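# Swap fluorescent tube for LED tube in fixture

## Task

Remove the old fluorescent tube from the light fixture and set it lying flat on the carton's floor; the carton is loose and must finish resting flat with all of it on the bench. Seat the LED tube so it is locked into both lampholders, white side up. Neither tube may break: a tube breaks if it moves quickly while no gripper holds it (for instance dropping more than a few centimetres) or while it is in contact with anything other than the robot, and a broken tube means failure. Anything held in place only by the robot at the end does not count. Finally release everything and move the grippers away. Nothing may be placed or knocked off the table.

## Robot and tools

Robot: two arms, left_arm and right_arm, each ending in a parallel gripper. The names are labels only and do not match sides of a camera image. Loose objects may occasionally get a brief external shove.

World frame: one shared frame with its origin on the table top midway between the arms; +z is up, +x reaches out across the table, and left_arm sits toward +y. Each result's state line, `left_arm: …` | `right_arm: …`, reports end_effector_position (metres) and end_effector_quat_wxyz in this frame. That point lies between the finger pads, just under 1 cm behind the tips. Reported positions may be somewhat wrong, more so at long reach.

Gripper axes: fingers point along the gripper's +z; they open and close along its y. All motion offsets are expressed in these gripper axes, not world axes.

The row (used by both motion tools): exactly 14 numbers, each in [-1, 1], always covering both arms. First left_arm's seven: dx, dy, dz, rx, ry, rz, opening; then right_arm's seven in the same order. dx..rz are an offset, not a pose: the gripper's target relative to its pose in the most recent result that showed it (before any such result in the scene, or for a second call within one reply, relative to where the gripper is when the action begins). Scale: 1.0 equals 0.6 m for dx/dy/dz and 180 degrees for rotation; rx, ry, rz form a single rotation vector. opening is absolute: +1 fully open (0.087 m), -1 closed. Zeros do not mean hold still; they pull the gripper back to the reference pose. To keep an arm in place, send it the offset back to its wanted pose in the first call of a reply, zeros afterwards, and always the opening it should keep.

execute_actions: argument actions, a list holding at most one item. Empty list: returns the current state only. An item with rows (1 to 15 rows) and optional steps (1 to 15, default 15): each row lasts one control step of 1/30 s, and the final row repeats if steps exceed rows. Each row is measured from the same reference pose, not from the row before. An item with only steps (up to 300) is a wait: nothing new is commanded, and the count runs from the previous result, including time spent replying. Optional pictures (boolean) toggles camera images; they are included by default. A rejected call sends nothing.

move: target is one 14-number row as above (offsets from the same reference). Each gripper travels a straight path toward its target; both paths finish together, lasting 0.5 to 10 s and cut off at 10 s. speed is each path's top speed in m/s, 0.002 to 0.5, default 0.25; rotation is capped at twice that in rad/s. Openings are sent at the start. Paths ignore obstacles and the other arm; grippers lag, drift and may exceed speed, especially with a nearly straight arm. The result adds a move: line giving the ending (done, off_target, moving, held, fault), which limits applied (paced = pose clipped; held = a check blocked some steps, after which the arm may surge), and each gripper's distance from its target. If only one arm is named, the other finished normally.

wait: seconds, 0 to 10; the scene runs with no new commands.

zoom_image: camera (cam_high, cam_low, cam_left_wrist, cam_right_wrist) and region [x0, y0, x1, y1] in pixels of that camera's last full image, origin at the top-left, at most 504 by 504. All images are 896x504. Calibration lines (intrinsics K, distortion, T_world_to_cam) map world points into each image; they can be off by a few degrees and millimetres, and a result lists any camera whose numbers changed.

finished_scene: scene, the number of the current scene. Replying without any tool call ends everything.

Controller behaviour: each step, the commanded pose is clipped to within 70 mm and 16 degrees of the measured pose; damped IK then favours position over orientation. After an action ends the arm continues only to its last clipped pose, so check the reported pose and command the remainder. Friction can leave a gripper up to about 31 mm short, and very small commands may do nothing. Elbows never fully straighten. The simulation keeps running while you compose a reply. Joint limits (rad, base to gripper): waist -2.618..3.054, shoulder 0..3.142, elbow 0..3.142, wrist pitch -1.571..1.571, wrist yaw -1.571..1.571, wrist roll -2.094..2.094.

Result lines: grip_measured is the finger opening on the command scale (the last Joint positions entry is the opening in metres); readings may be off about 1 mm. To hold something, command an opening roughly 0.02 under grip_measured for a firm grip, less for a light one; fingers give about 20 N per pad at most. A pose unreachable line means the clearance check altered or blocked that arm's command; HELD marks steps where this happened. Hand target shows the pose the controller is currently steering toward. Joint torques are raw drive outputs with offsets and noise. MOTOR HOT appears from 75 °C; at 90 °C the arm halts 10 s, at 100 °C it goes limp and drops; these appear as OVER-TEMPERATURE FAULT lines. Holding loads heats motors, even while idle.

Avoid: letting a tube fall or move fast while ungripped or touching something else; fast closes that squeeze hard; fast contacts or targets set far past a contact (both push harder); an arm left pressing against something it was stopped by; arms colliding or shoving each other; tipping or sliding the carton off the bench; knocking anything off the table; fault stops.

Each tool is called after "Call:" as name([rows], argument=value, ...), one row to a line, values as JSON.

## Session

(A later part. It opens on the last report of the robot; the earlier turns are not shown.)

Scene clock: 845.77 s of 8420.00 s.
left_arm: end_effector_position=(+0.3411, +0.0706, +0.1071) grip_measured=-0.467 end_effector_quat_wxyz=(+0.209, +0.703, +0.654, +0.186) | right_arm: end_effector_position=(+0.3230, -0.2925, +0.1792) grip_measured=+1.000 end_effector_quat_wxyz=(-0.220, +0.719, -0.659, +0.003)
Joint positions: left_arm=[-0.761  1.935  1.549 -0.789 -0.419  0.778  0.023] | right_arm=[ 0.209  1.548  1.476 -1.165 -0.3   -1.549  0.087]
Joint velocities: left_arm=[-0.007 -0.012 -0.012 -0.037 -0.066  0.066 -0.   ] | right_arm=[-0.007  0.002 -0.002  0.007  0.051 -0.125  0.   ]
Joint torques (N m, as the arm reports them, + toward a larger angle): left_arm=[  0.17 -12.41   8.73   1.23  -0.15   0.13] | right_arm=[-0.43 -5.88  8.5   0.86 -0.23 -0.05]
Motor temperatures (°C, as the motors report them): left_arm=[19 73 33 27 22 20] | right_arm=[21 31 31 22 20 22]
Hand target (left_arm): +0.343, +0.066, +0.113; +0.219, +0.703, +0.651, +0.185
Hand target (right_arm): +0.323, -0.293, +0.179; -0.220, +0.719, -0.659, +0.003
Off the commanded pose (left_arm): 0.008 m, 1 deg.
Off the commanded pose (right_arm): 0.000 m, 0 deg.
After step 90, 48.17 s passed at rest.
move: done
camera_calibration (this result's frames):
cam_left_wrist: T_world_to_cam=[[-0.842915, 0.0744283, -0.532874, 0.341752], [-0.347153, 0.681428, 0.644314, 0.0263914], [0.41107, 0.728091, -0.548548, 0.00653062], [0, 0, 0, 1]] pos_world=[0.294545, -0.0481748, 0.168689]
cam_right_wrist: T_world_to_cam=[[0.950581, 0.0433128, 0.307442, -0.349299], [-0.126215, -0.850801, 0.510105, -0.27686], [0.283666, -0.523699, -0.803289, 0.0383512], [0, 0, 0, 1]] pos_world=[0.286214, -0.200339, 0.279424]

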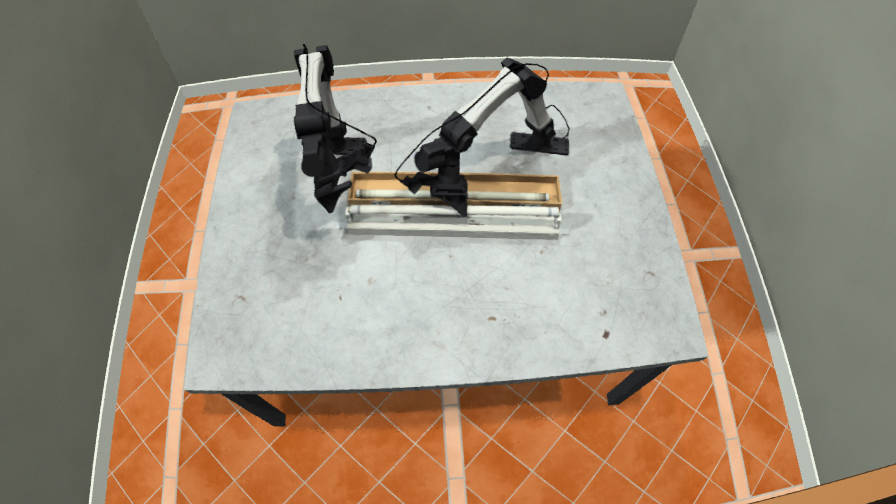

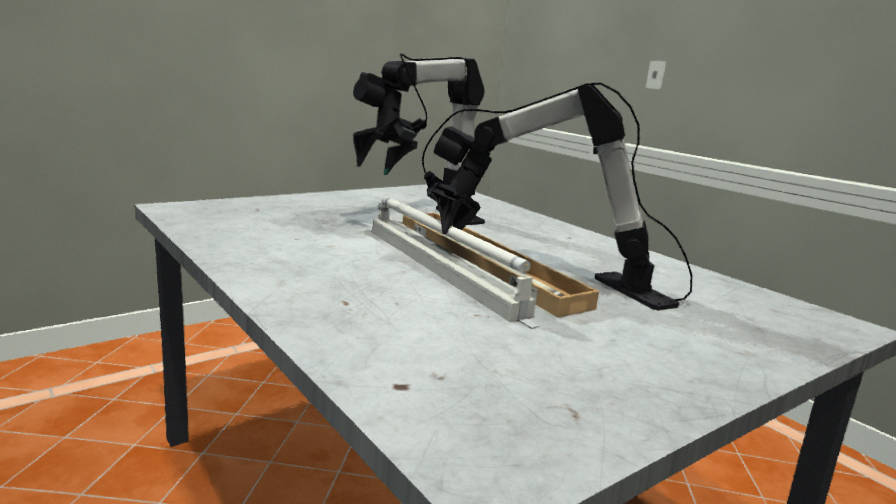

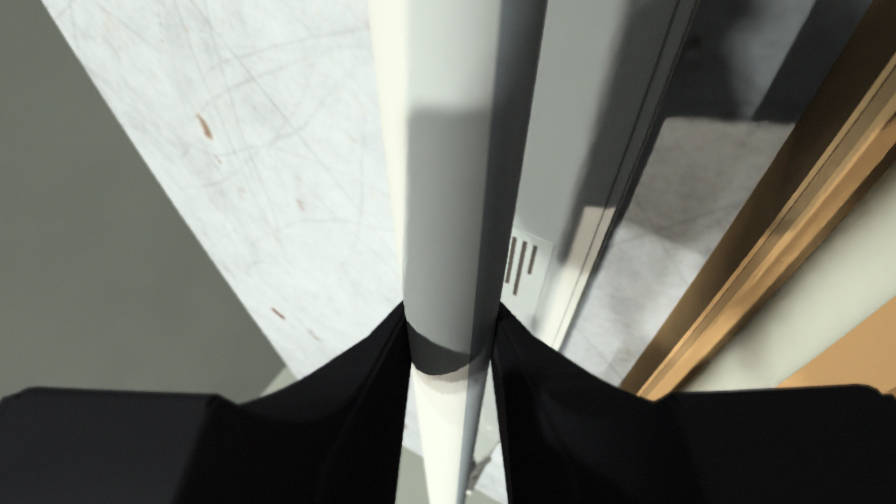

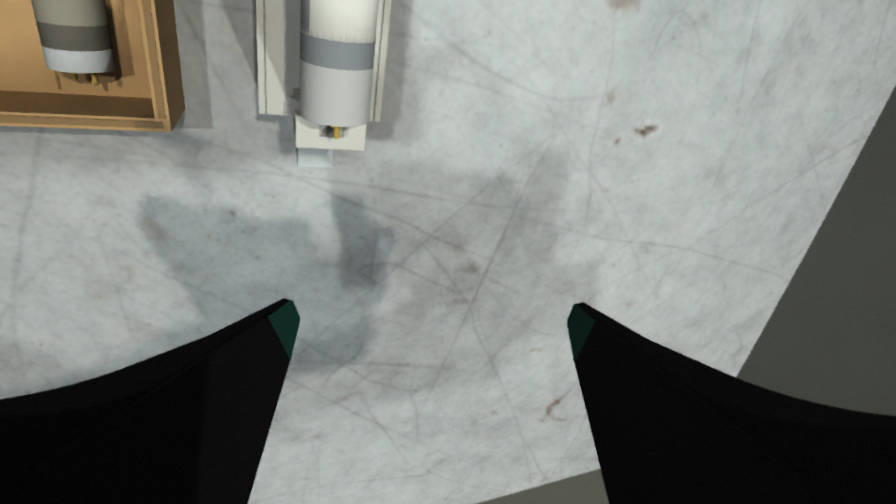

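Call:
move(target=[-0.010,0.006,-0.004,-0.003,-0.009,0,-0.488,0,0,0,0,0,0,1], speed=0.04)

Call:
zoom_image(camera="cam_right_wrist", region=[250, 40, 430, 180])

Call:
zoom_image(camera="cam_low", region=[470, 230, 590, 330])

Scene clock: 857.47 s of 8420.00 s.
left_arm: end_effector_position=(+0.3401, +0.0695, +0.1062) grip_measured=-0.467 end_effector_quat_wxyz=(+0.209, +0.704, +0.654, +0.182) | right_arm: end_effector_position=(+0.3230, -0.2925, +0.1792) grip_measured=+1.000 end_effector_quat_wxyz=(-0.220, +0.719, -0.659, +0.003)
Joint positions: left_arm=[-0.761  1.935  1.549 -0.789 -0.409  0.778  0.023] | right_arm=[ 0.209  1.548  1.476 -1.165 -0.3   -1.549  0.087]
Joint velocities: left_arm=[ 0.007 -0.002 -0.012  0.007  0.066  0.022  0.   ] | right_arm=[ 0.002 -0.002 -0.022  0.037 -0.022 -0.051  0.   ]
Joint torques (N m, as the arm reports them, + toward a larger angle): left_arm=[  0.24 -12.81   7.67   1.41  -0.17   0.16] | right_arm=[-0.33 -5.87  8.63  0.83 -0.22 -0.06]
Motor temperatures (°C, as the motors report them): left_arm=[19 71 34 27 22 20] | right_arm=[21 31 31 22 20 22]
Hand target (left_arm): +0.342, +0.065, +0.111; +0.222, +0.704, +0.650, +0.180
Hand target (right_arm): +0.323, -0.293, +0.179; -0.220, +0.719, -0.659, +0.003
Off the commanded pose (left_arm): 0.007 m, 2 deg.
Off the commanded pose (right_arm): 0.000 m, 0 deg.
After step 90, 8.00 s passed at rest.
move: done
camera_calibration (this result's frames):
cam_left_wrist: T_world_to_cam=[[-0.846434, 0.0748274, -0.52721, 0.341148], [-0.340027, 0.685987, 0.643276, 0.0247463], [0.409793, 0.723756, -0.555199, 0.0087052], [0, 0, 0, 1]] pos_world=[0.293606, -0.0488033, 0.168771]
cam_right_wrist: T_world_to_cam=[[0.950581, 0.0433128, 0.307442, -0.349299], [-0.126215, -0.850801, 0.510105, -0.27686], [0.283666, -0.523699, -0.803289, 0.0383512], [0, 0, 0, 1]] pos_world=[0.286214, -0.200339, 0.279424]

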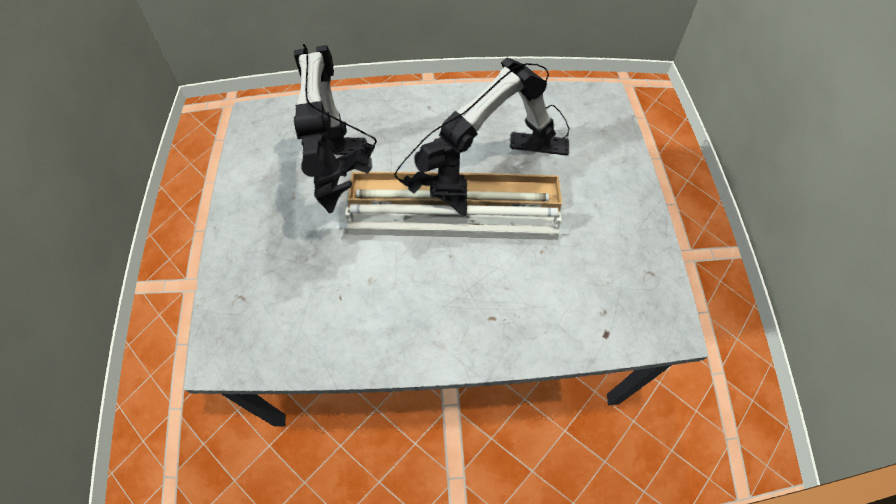

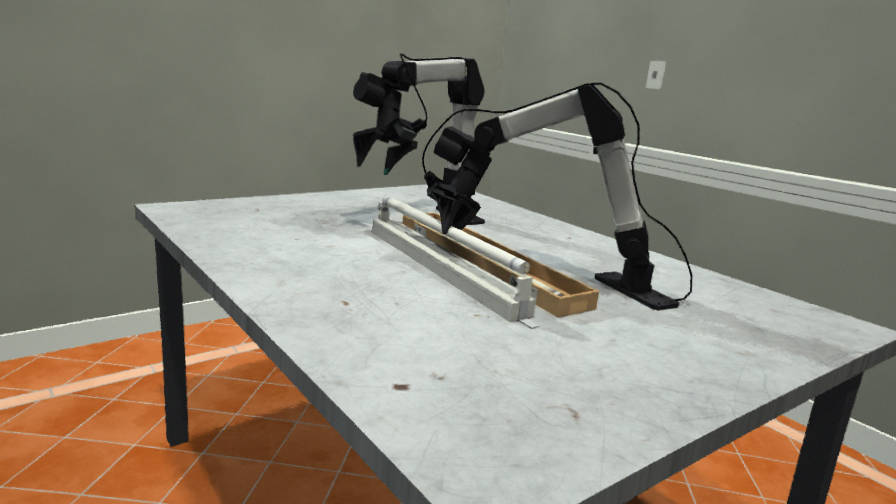

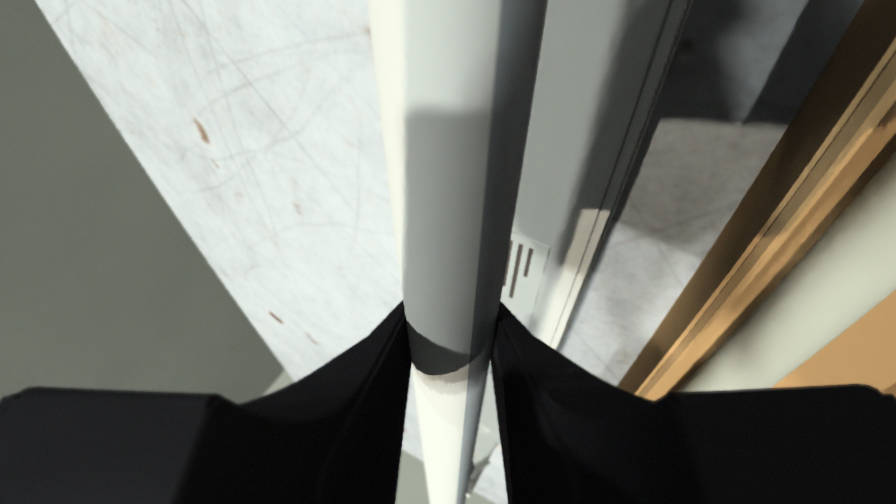

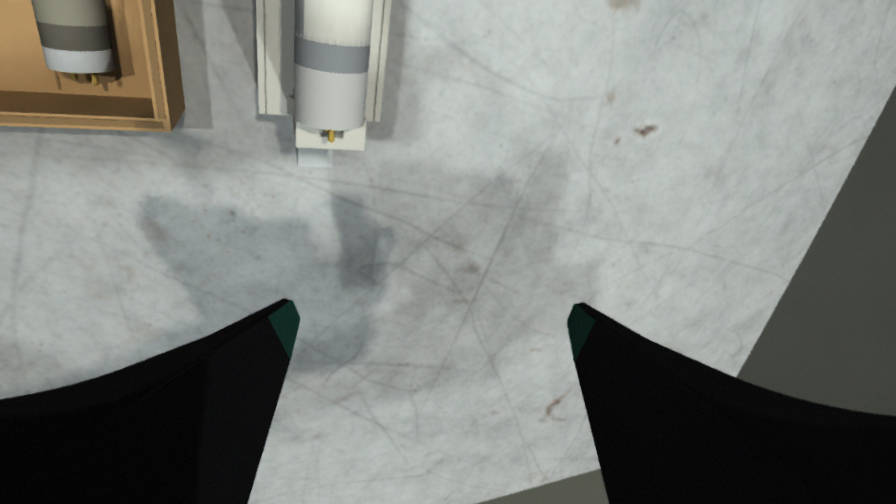

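Region (250, 40, 430, 180) of cam_right_wrist's 896x504 image, scaled by 2.800, with more detail than that image has.

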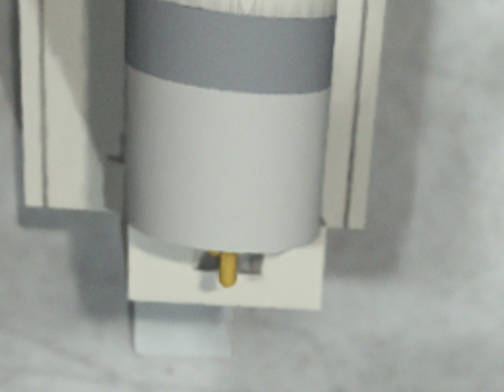

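Region (470, 230, 590, 330) of cam_low's 896x504 image, scaled by 4.200, with more detail than that image has.

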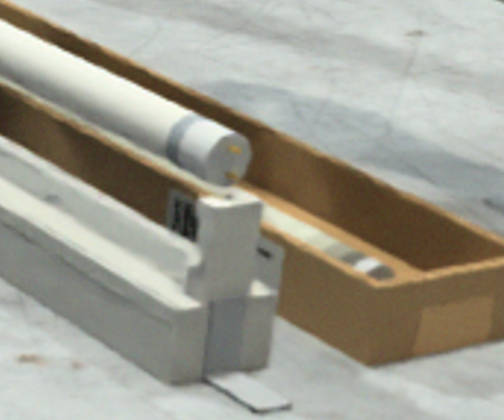

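Call:
move(target=[-0.005,-0.0135,0.031,-0.004,-0.002,0,-0.488,0,0,0,0,0,0,1], speed=0.015)

Call:
zoom_image(camera="cam_right_wrist", region=[250, 40, 430, 180])

Call:
zoom_image(camera="cam_low", region=[470, 230, 590, 330])

Scene clock: 884.13 s of 8420.00 s.
left_arm: end_effector_position=(+0.3417, +0.0671, +0.0927) grip_measured=-0.467 end_effector_quat_wxyz=(+0.214, +0.703, +0.654, +0.181) | right_arm: end_effector_position=(+0.3230, -0.2925, +0.1792) grip_measured=+1.000 end_effector_quat_wxyz=(-0.220, +0.719, -0.659, +0.003)
Joint positions: left_arm=[-0.761  1.946  1.508 -0.726 -0.409  0.778  0.023] | right_arm=[ 0.209  1.548  1.476 -1.165 -0.3   -1.549  0.087]
Joint velocities: left_arm=[-0.002 -0.012 -0.017 -0.007  0.037  0.007 -0.001] | right_arm=[ 0.002 -0.017 -0.007 -0.007 -0.081  0.022  0.   ]
Joint torques (N m, as the arm reports them, + toward a larger angle): left_arm=[  0.22 -11.31   6.05   1.53  -0.24   0.09] | right_arm=[-0.35 -5.86  8.6   0.84 -0.22 -0.02]
Motor temperatures (°C, as the motors report them): left_arm=[19 70 35 27 22 20] | right_arm=[21 31 31 22 20 22]
Hand target (left_arm): +0.342, +0.066, +0.086; +0.215, +0.703, +0.652, +0.184
Hand target (right_arm): +0.323, -0.293, +0.179; -0.220, +0.719, -0.659, +0.003
Off the commanded pose (left_arm): 0.007 m, 0 deg.
Off the commanded pose (right_arm): 0.000 m, 0 deg.
After step 90, 21.97 s passed at rest.
move: done
camera_calibration (this result's frames):
cam_left_wrist: T_world_to_cam=[[-0.843542, 0.0704232, -0.532425, 0.335301], [-0.343285, 0.691707, 0.635371, 0.0370685], [0.413027, 0.718736, -0.559309, 0.00188652], [0, 0, 0, 1]] pos_world=[0.294786, -0.0506094, 0.156025]
cam_right_wrist: T_world_to_cam=[[0.950581, 0.0433128, 0.307442, -0.349299], [-0.126215, -0.850801, 0.510105, -0.27686], [0.283666, -0.523699, -0.803289, 0.0383512], [0, 0, 0, 1]] pos_world=[0.286214, -0.200339, 0.279424]

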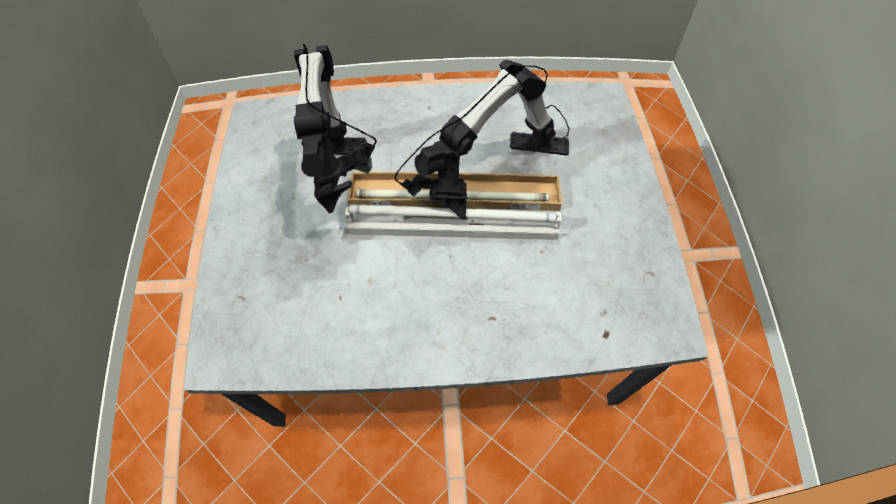

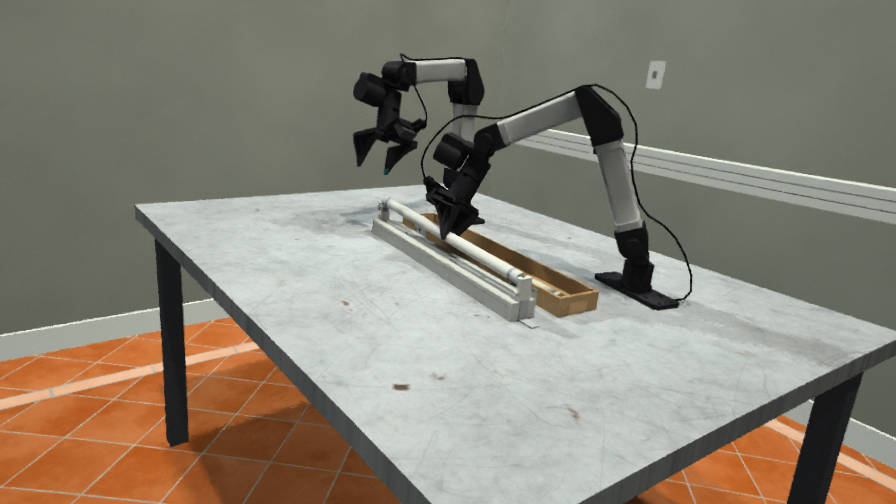

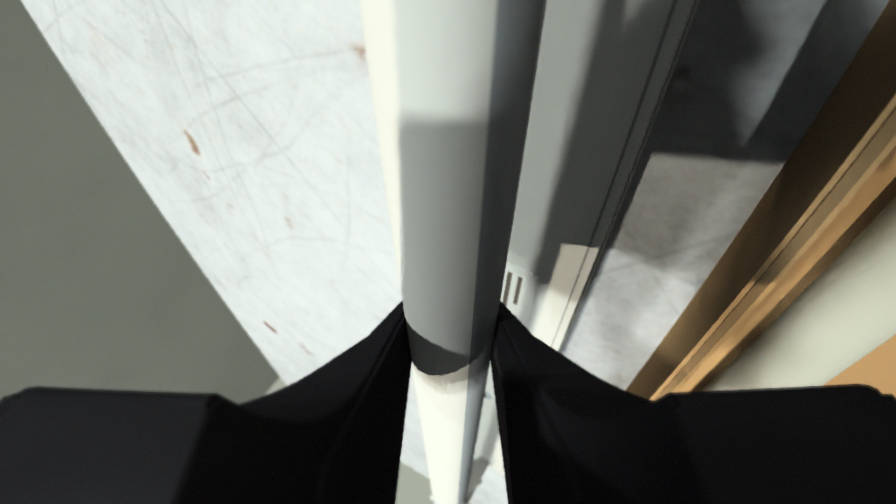

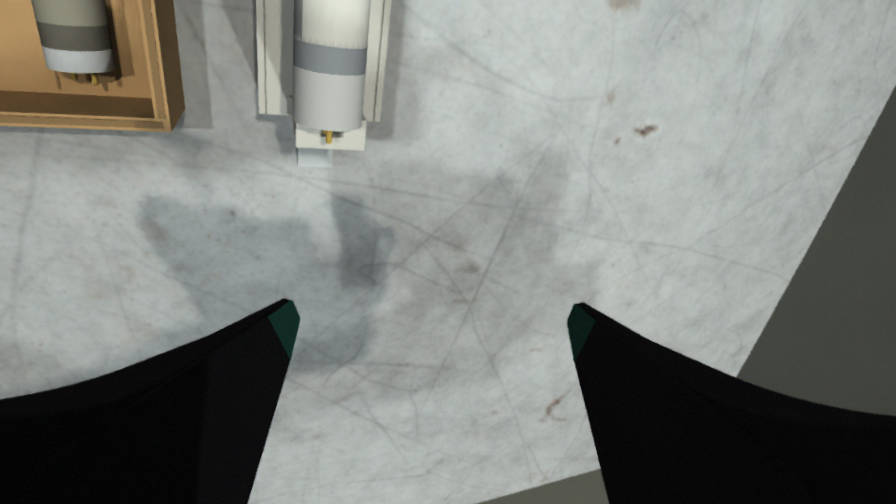

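Region (250, 40, 430, 180) of cam_right_wrist's 896x504 image, scaled by 2.800, with more detail than that image has.

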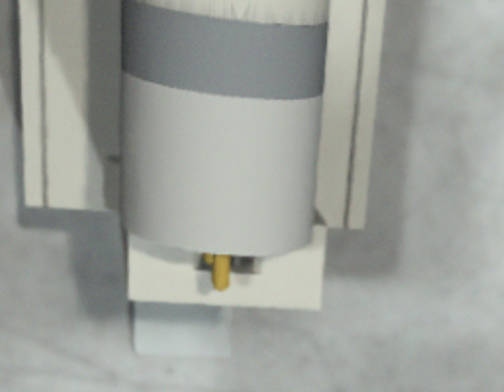

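Region (470, 230, 590, 330) of cam_low's 896x504 image, scaled by 4.200, with more detail than that image has.

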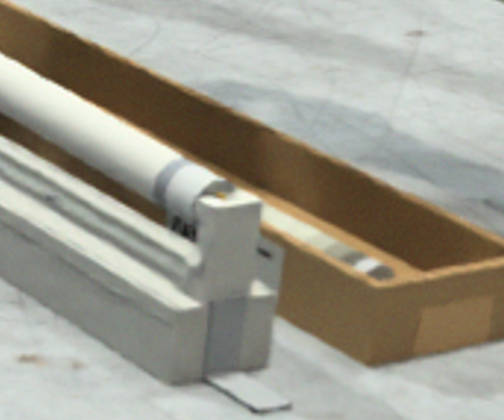

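Call:
execute_actions(actions=[])

Scene clock: 906.70 s of 8420.00 s.
left_arm: end_effector_position=(+0.3417, +0.0671, +0.0927) grip_measured=-0.467 end_effector_quat_wxyz=(+0.214, +0.703, +0.654, +0.181) | right_arm: end_effector_position=(+0.3230, -0.2925, +0.1792) grip_measured=+1.000 end_effector_quat_wxyz=(-0.220, +0.719, -0.659, +0.003)
Joint positions: left_arm=[-0.761  1.946  1.508 -0.726 -0.409  0.778  0.023] | right_arm=[ 0.209  1.548  1.476 -1.165 -0.3   -1.549  0.087]
Joint velocities: left_arm=[ 0.012  0.012  0.007 -0.007  0.051  0.051 -0.001] | right_arm=[-0.017  0.002  0.007  0.007 -0.066  0.022  0.   ]
Joint torques (N m, as the arm reports them, + toward a larger angle): left_arm=[  0.21 -11.32   6.06   1.53  -0.24   0.09] | right_arm=[-0.42 -5.72  8.58  0.85 -0.23 -0.03]
Motor temperatures (°C, as the motors report them): left_arm=[19 67 34 28 22 20] | right_arm=[21 31 31 22 20 22]
Hand target (left_arm): +0.342, +0.066, +0.086; +0.215, +0.703, +0.652, +0.184
Hand target (right_arm): +0.323, -0.293, +0.179; -0.220, +0.719, -0.659, +0.003
Off the commanded pose (left_arm): 0.007 m, 0 deg.
Off the commanded pose (right_arm): 0.000 m, 0 deg.
Steps of this call (steps 1 to 90: nothing new was sent; then 19.57 s passed at rest). Readings (end_effector_position):
1: left_arm (+0.3417, +0.0671, +0.0927) | right_arm (+0.3230, -0.2925, +0.1792)
2: left_arm (+0.3417, +0.0671, +0.0927) | right_arm (+0.3230, -0.2925, +0.1792)
4: left_arm (+0.3417, +0.0671, +0.0927) | right_arm (+0.3230, -0.2925, +0.1792)
8: left_arm (+0.3417, +0.0671, +0.0927) | right_arm (+0.3230, -0.2925, +0.1792)
90: the state above
camera_calibration (this result's frames):
cam_left_wrist: T_world_to_cam=[[-0.843542, 0.0704232, -0.532425, 0.335301], [-0.343285, 0.691707, 0.635371, 0.0370685], [0.413027, 0.718736, -0.559309, 0.00188652], [0, 0, 0, 1]] pos_world=[0.294786, -0.0506094, 0.156025]
cam_right_wrist: T_world_to_cam=[[0.950581, 0.0433128, 0.307442, -0.349299], [-0.126215, -0.850801, 0.510105, -0.27686], [0.283666, -0.523699, -0.803289, 0.0383512], [0, 0, 0, 1]] pos_world=[0.286214, -0.200339, 0.279424]

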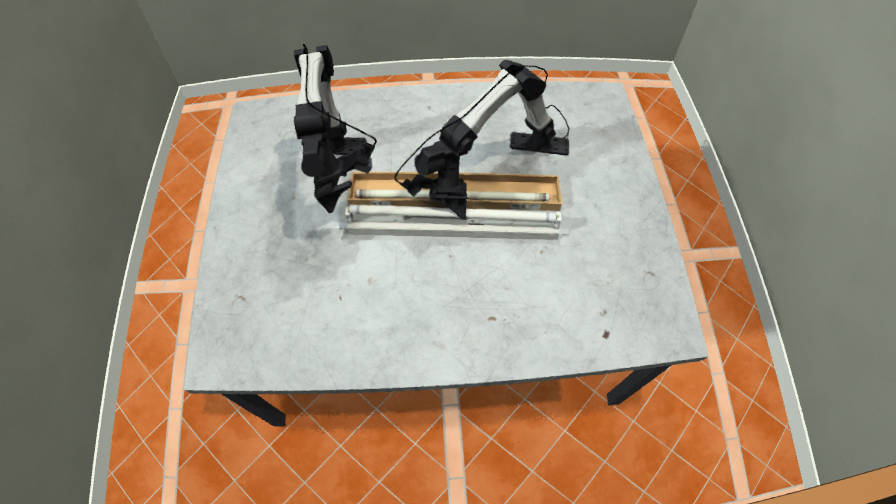

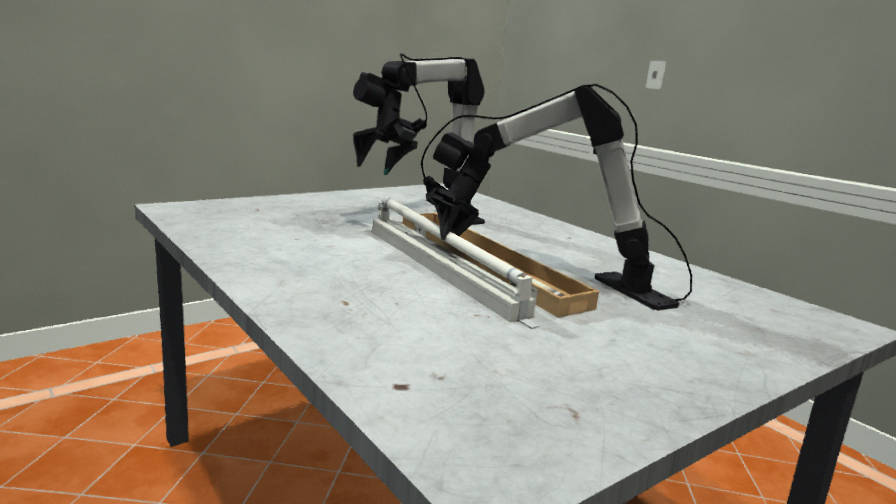

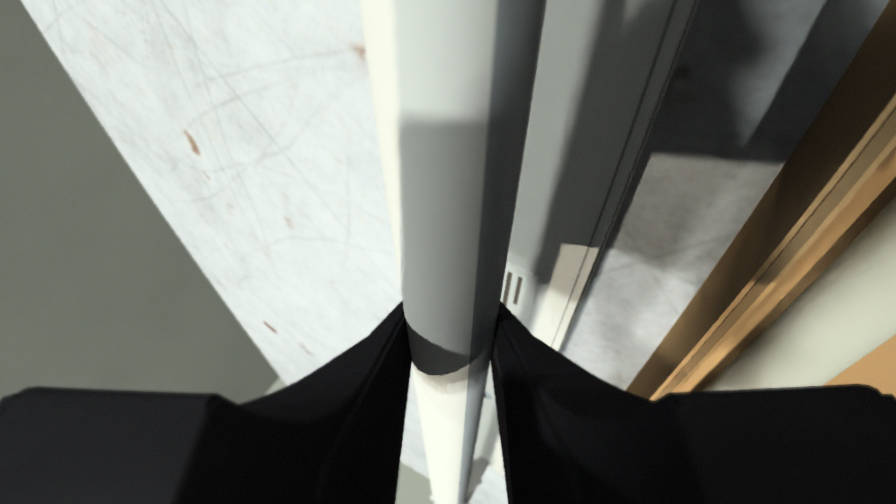

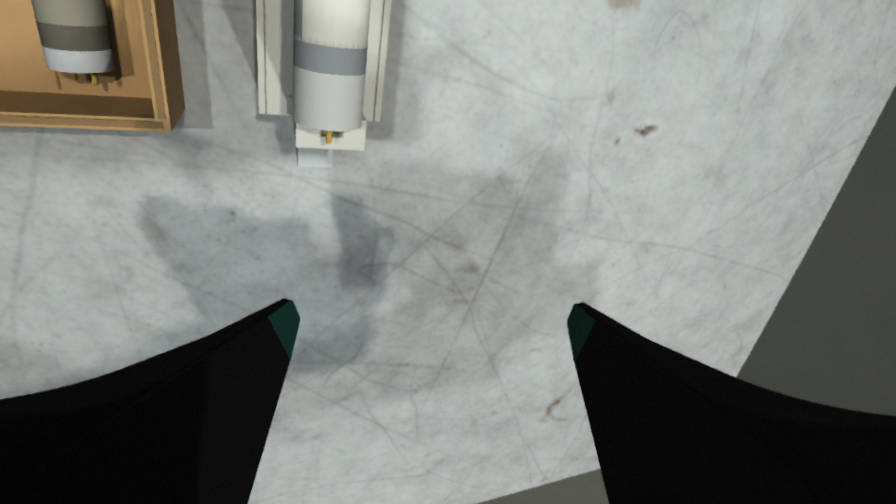

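Call:
zoom_image(camera="cam_right_wrist", region=[250, 40, 430, 180])

Call:
zoom_image(camera="cam_low", region=[470, 230, 590, 330])

Call:
zoom_image(camera="cam_low", region=[350, 170, 470, 270])

Region (250, 40, 430, 180) of cam_right_wrist's 896x504 image, scaled by 2.800, with more detail than that image has.

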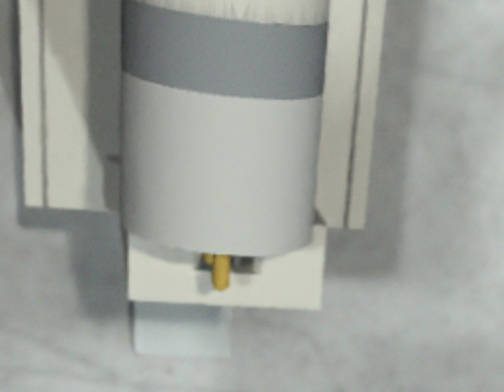

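Region (470, 230, 590, 330) of cam_low's 896x504 image, scaled by 4.200, with more detail than that image has.

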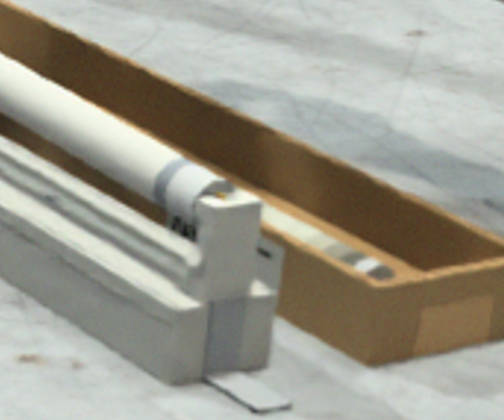

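Region (350, 170, 470, 270) of cam_low's 896x504 image, scaled by 4.200, with more detail than that image has.

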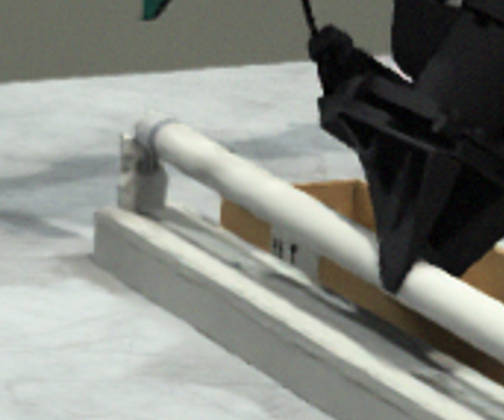

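Call:
move(target=[0.0122, 0, 0.006, 0, 0.011, 0, -0.488, 0, 0, 0, 0, 0, 0, 1], speed=0.01)

Call:
zoom_image(camera="cam_right_wrist", region=[250, 40, 430, 180])

Call:
zoom_image(camera="cam_low", region=[470, 230, 590, 330])

Scene clock: 1015.57 s of 8420.00 s.
left_arm: end_effector_position=(+0.3414, +0.0675, +0.0925) grip_measured=-0.467 end_effector_quat_wxyz=(+0.213, +0.702, +0.655, +0.181) | right_arm: end_effector_position=(+0.3230, -0.2925, +0.1792) grip_measured=+1.000 end_effector_quat_wxyz=(-0.220, +0.719, -0.659, +0.003)
Joint positions: left_arm=[-0.761  1.946  1.508 -0.728 -0.409  0.776  0.023] | right_arm=[ 0.209  1.548  1.476 -1.165 -0.3   -1.549  0.087]
Joint velocities: left_arm=[-0.022 -0.012 -0.012  0.007 -0.081 -0.007 -0.002] | right_arm=[-0.007 -0.002 -0.007 -0.037 -0.037 -0.037  0.   ]
Joint torques (N m, as the arm reports them, + toward a larger angle): left_arm=[  0.9  -11.04   7.53   1.11  -0.4    0.04] | right_arm=[-0.34 -5.77  8.6   0.84 -0.22 -0.04]
Motor temperatures (°C, as the motors report them): left_arm=[19 62 33 29 22 20] | right_arm=[21 31 31 22 20 22]
Hand target (left_arm): +0.344, +0.074, +0.089; +0.203, +0.700, +0.657, +0.193
Hand target (right_arm): +0.323, -0.293, +0.179; -0.220, +0.719, -0.659, +0.003
Off the commanded pose (left_arm): 0.008 m, 2 deg.
Off the commanded pose (right_arm): 0.000 m, 0 deg.
After step 90, 103.93 s passed at rest.
move: done
camera_calibration (this result's frames):
cam_left_wrist: T_world_to_cam=[[-0.844168, 0.0693313, -0.531576, 0.335188], [-0.3439, 0.690634, 0.636205, 0.0369935], [0.411234, 0.719873, -0.559168, 0.00217318], [0, 0, 0, 1]] pos_world=[0.294783, -0.0503524, 0.155858]
cam_right_wrist: T_world_to_cam=[[0.950581, 0.0433128, 0.307442, -0.349299], [-0.126215, -0.850801, 0.510105, -0.27686], [0.283666, -0.523699, -0.803289, 0.0383512], [0, 0, 0, 1]] pos_world=[0.286214, -0.200339, 0.279424]

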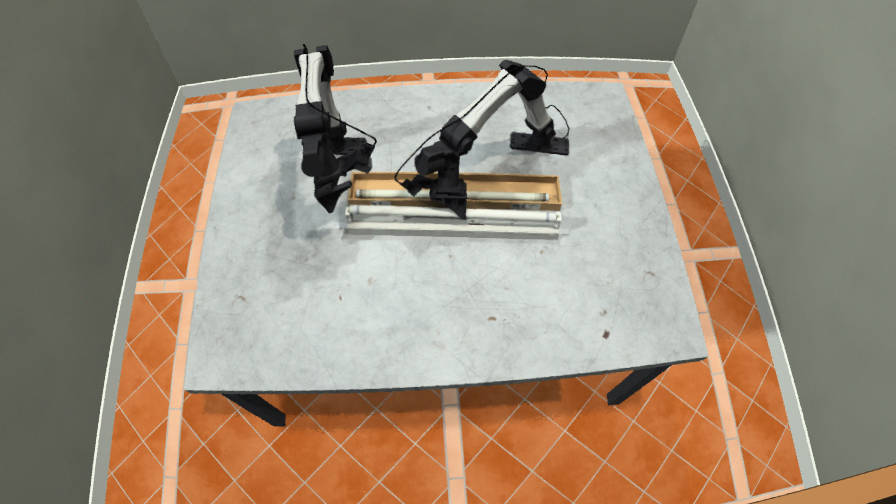

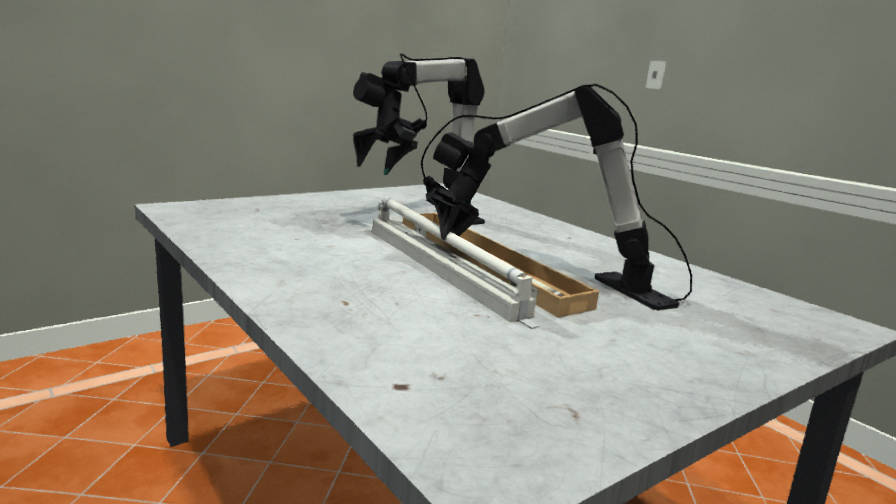

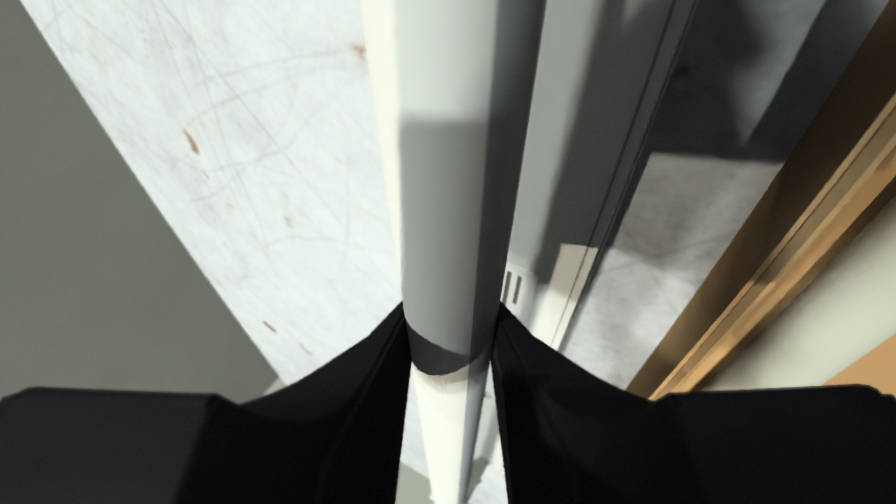

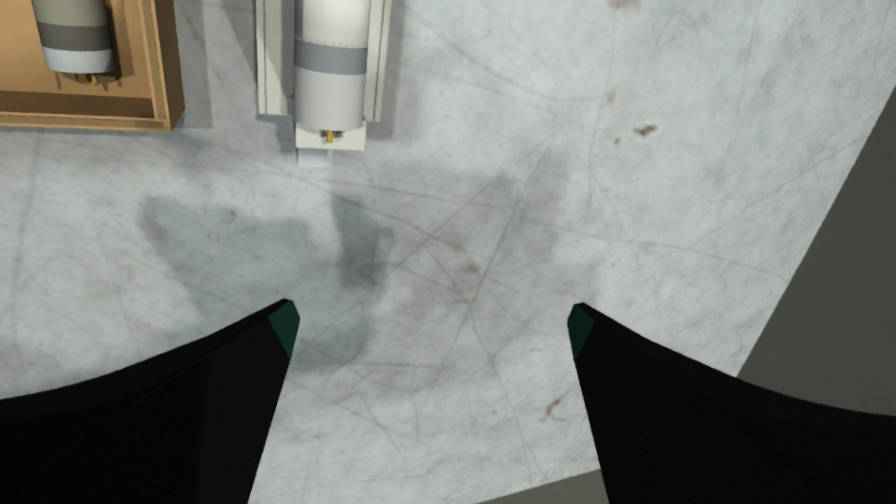

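Region (250, 40, 430, 180) of cam_right_wrist's 896x504 image, scaled by 2.800, with more detail than that image has.

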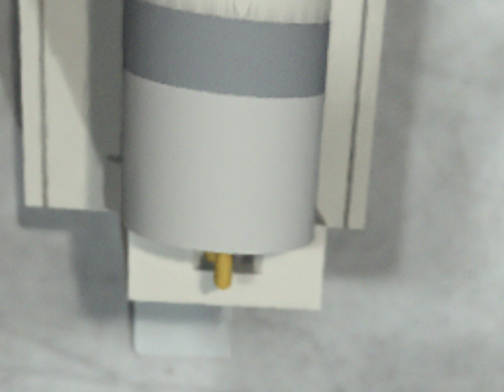

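Region (470, 230, 590, 330) of cam_low's 896x504 image, scaled by 4.200, with more detail than that image has.

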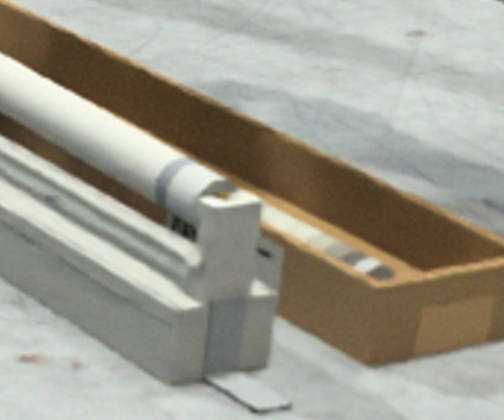

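Call:
move(target=[0.0122, 0, 0.006, 0, 0.011, -0.006, -0.488, 0, 0, 0, 0, 0, 0, 1], speed=0.01)

Call:
zoom_image(camera="cam_right_wrist", region=[250, 40, 430, 180])

Call:
zoom_image(camera="cam_low", region=[470, 230, 590, 330])

Scene clock: 1025.63 s of 8420.00 s.
left_arm: end_effector_position=(+0.3413, +0.0678, +0.0925) grip_measured=-0.467 end_effector_quat_wxyz=(+0.214, +0.699, +0.658, +0.181) | right_arm: end_effector_position=(+0.3230, -0.2925, +0.1792) grip_measured=+1.000 end_effector_quat_wxyz=(-0.220, +0.719, -0.659, +0.003)
Joint positions: left_arm=[-0.761  1.946  1.508 -0.728 -0.411  0.767  0.023] | right_arm=[ 0.209  1.548  1.476 -1.165 -0.3   -1.549  0.087]
Joint velocities: left_arm=[-0.002 -0.002 -0.022  0.081  0.007 -0.022 -0.001] | right_arm=[ 0.007 -0.007 -0.012  0.022 -0.066 -0.007  0.   ]
Joint torques (N m, as the arm reports them, + toward a larger angle): left_arm=[  1.   -10.94   7.77   1.08  -0.37  -0.08] | right_arm=[-0.31 -5.75  8.53  0.85 -0.22 -0.03]
Motor temperatures (°C, as the motors report them): left_arm=[19 62 34 29 22 20] | right_arm=[21 31 31 22 20 22]
Hand target (left_arm): +0.344, +0.075, +0.089; +0.204, +0.693, +0.665, +0.191
Hand target (right_arm): +0.323, -0.293, +0.179; -0.220, +0.719, -0.659, +0.003
Off the commanded pose (left_arm): 0.008 m, 2 deg.
Off the commanded pose (right_arm): 0.000 m, 0 deg.
After step 90, 4.87 s passed at rest.
move: done
camera_calibration (this result's frames):
cam_left_wrist: T_world_to_cam=[[-0.844117, 0.0601027, -0.53278, 0.335808], [-0.350576, 0.689971, 0.633275, 0.0393584], [0.405664, 0.721338, -0.561345, 0.00400693], [0, 0, 0, 1]] pos_world=[0.295633, -0.0502294, 0.156236]
cam_right_wrist: T_world_to_cam=[[0.950581, 0.0433128, 0.307442, -0.349299], [-0.126215, -0.850801, 0.510105, -0.27686], [0.283666, -0.523699, -0.803289, 0.0383512], [0, 0, 0, 1]] pos_world=[0.286214, -0.200339, 0.279424]

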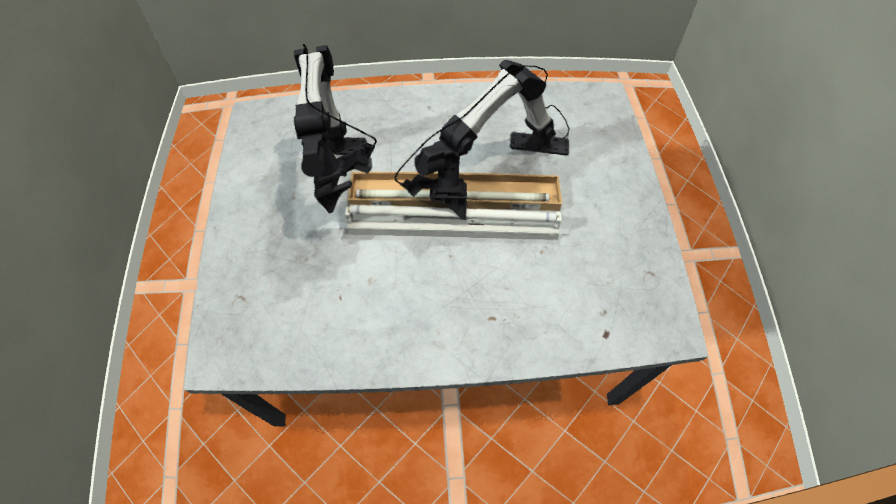

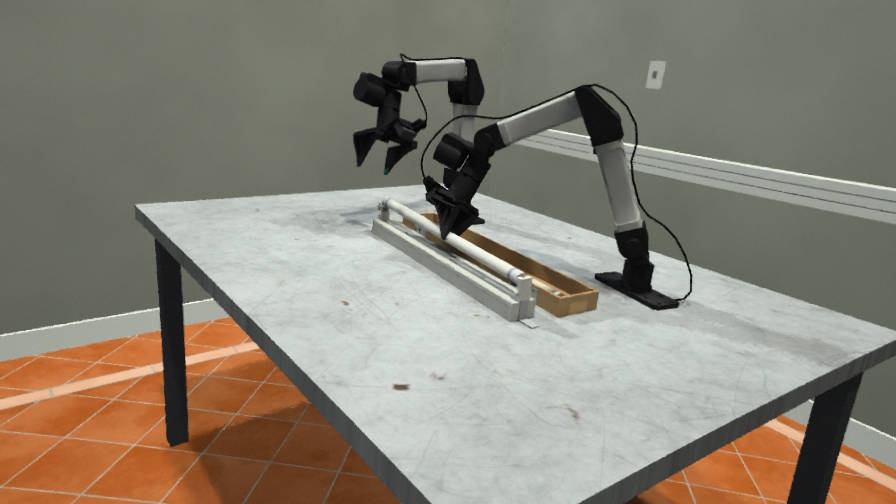

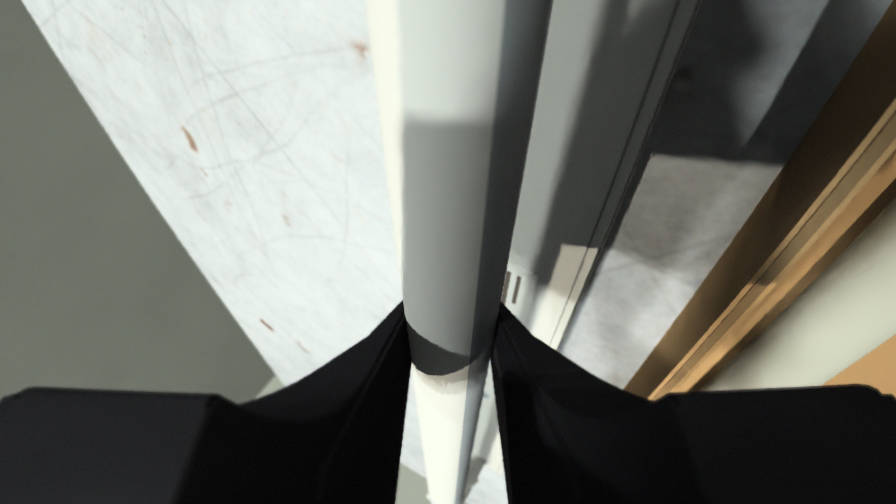

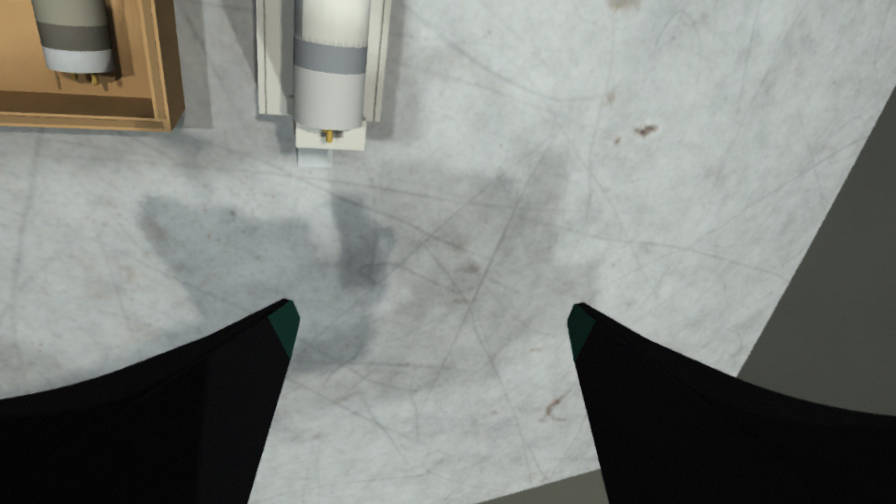

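Region (250, 40, 430, 180) of cam_right_wrist's 896x504 image, scaled by 2.800, with more detail than that image has.

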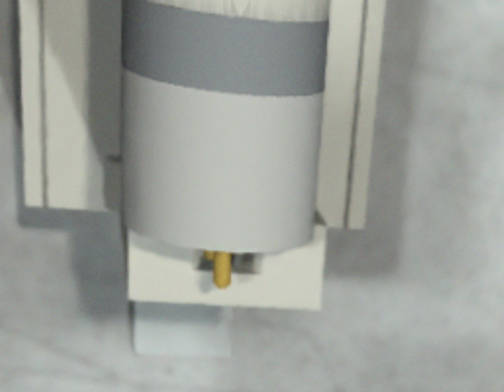

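Region (470, 230, 590, 330) of cam_low's 896x504 image, scaled by 4.200, with more detail than that image has.

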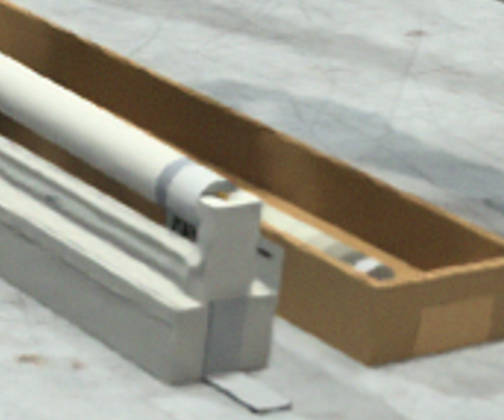

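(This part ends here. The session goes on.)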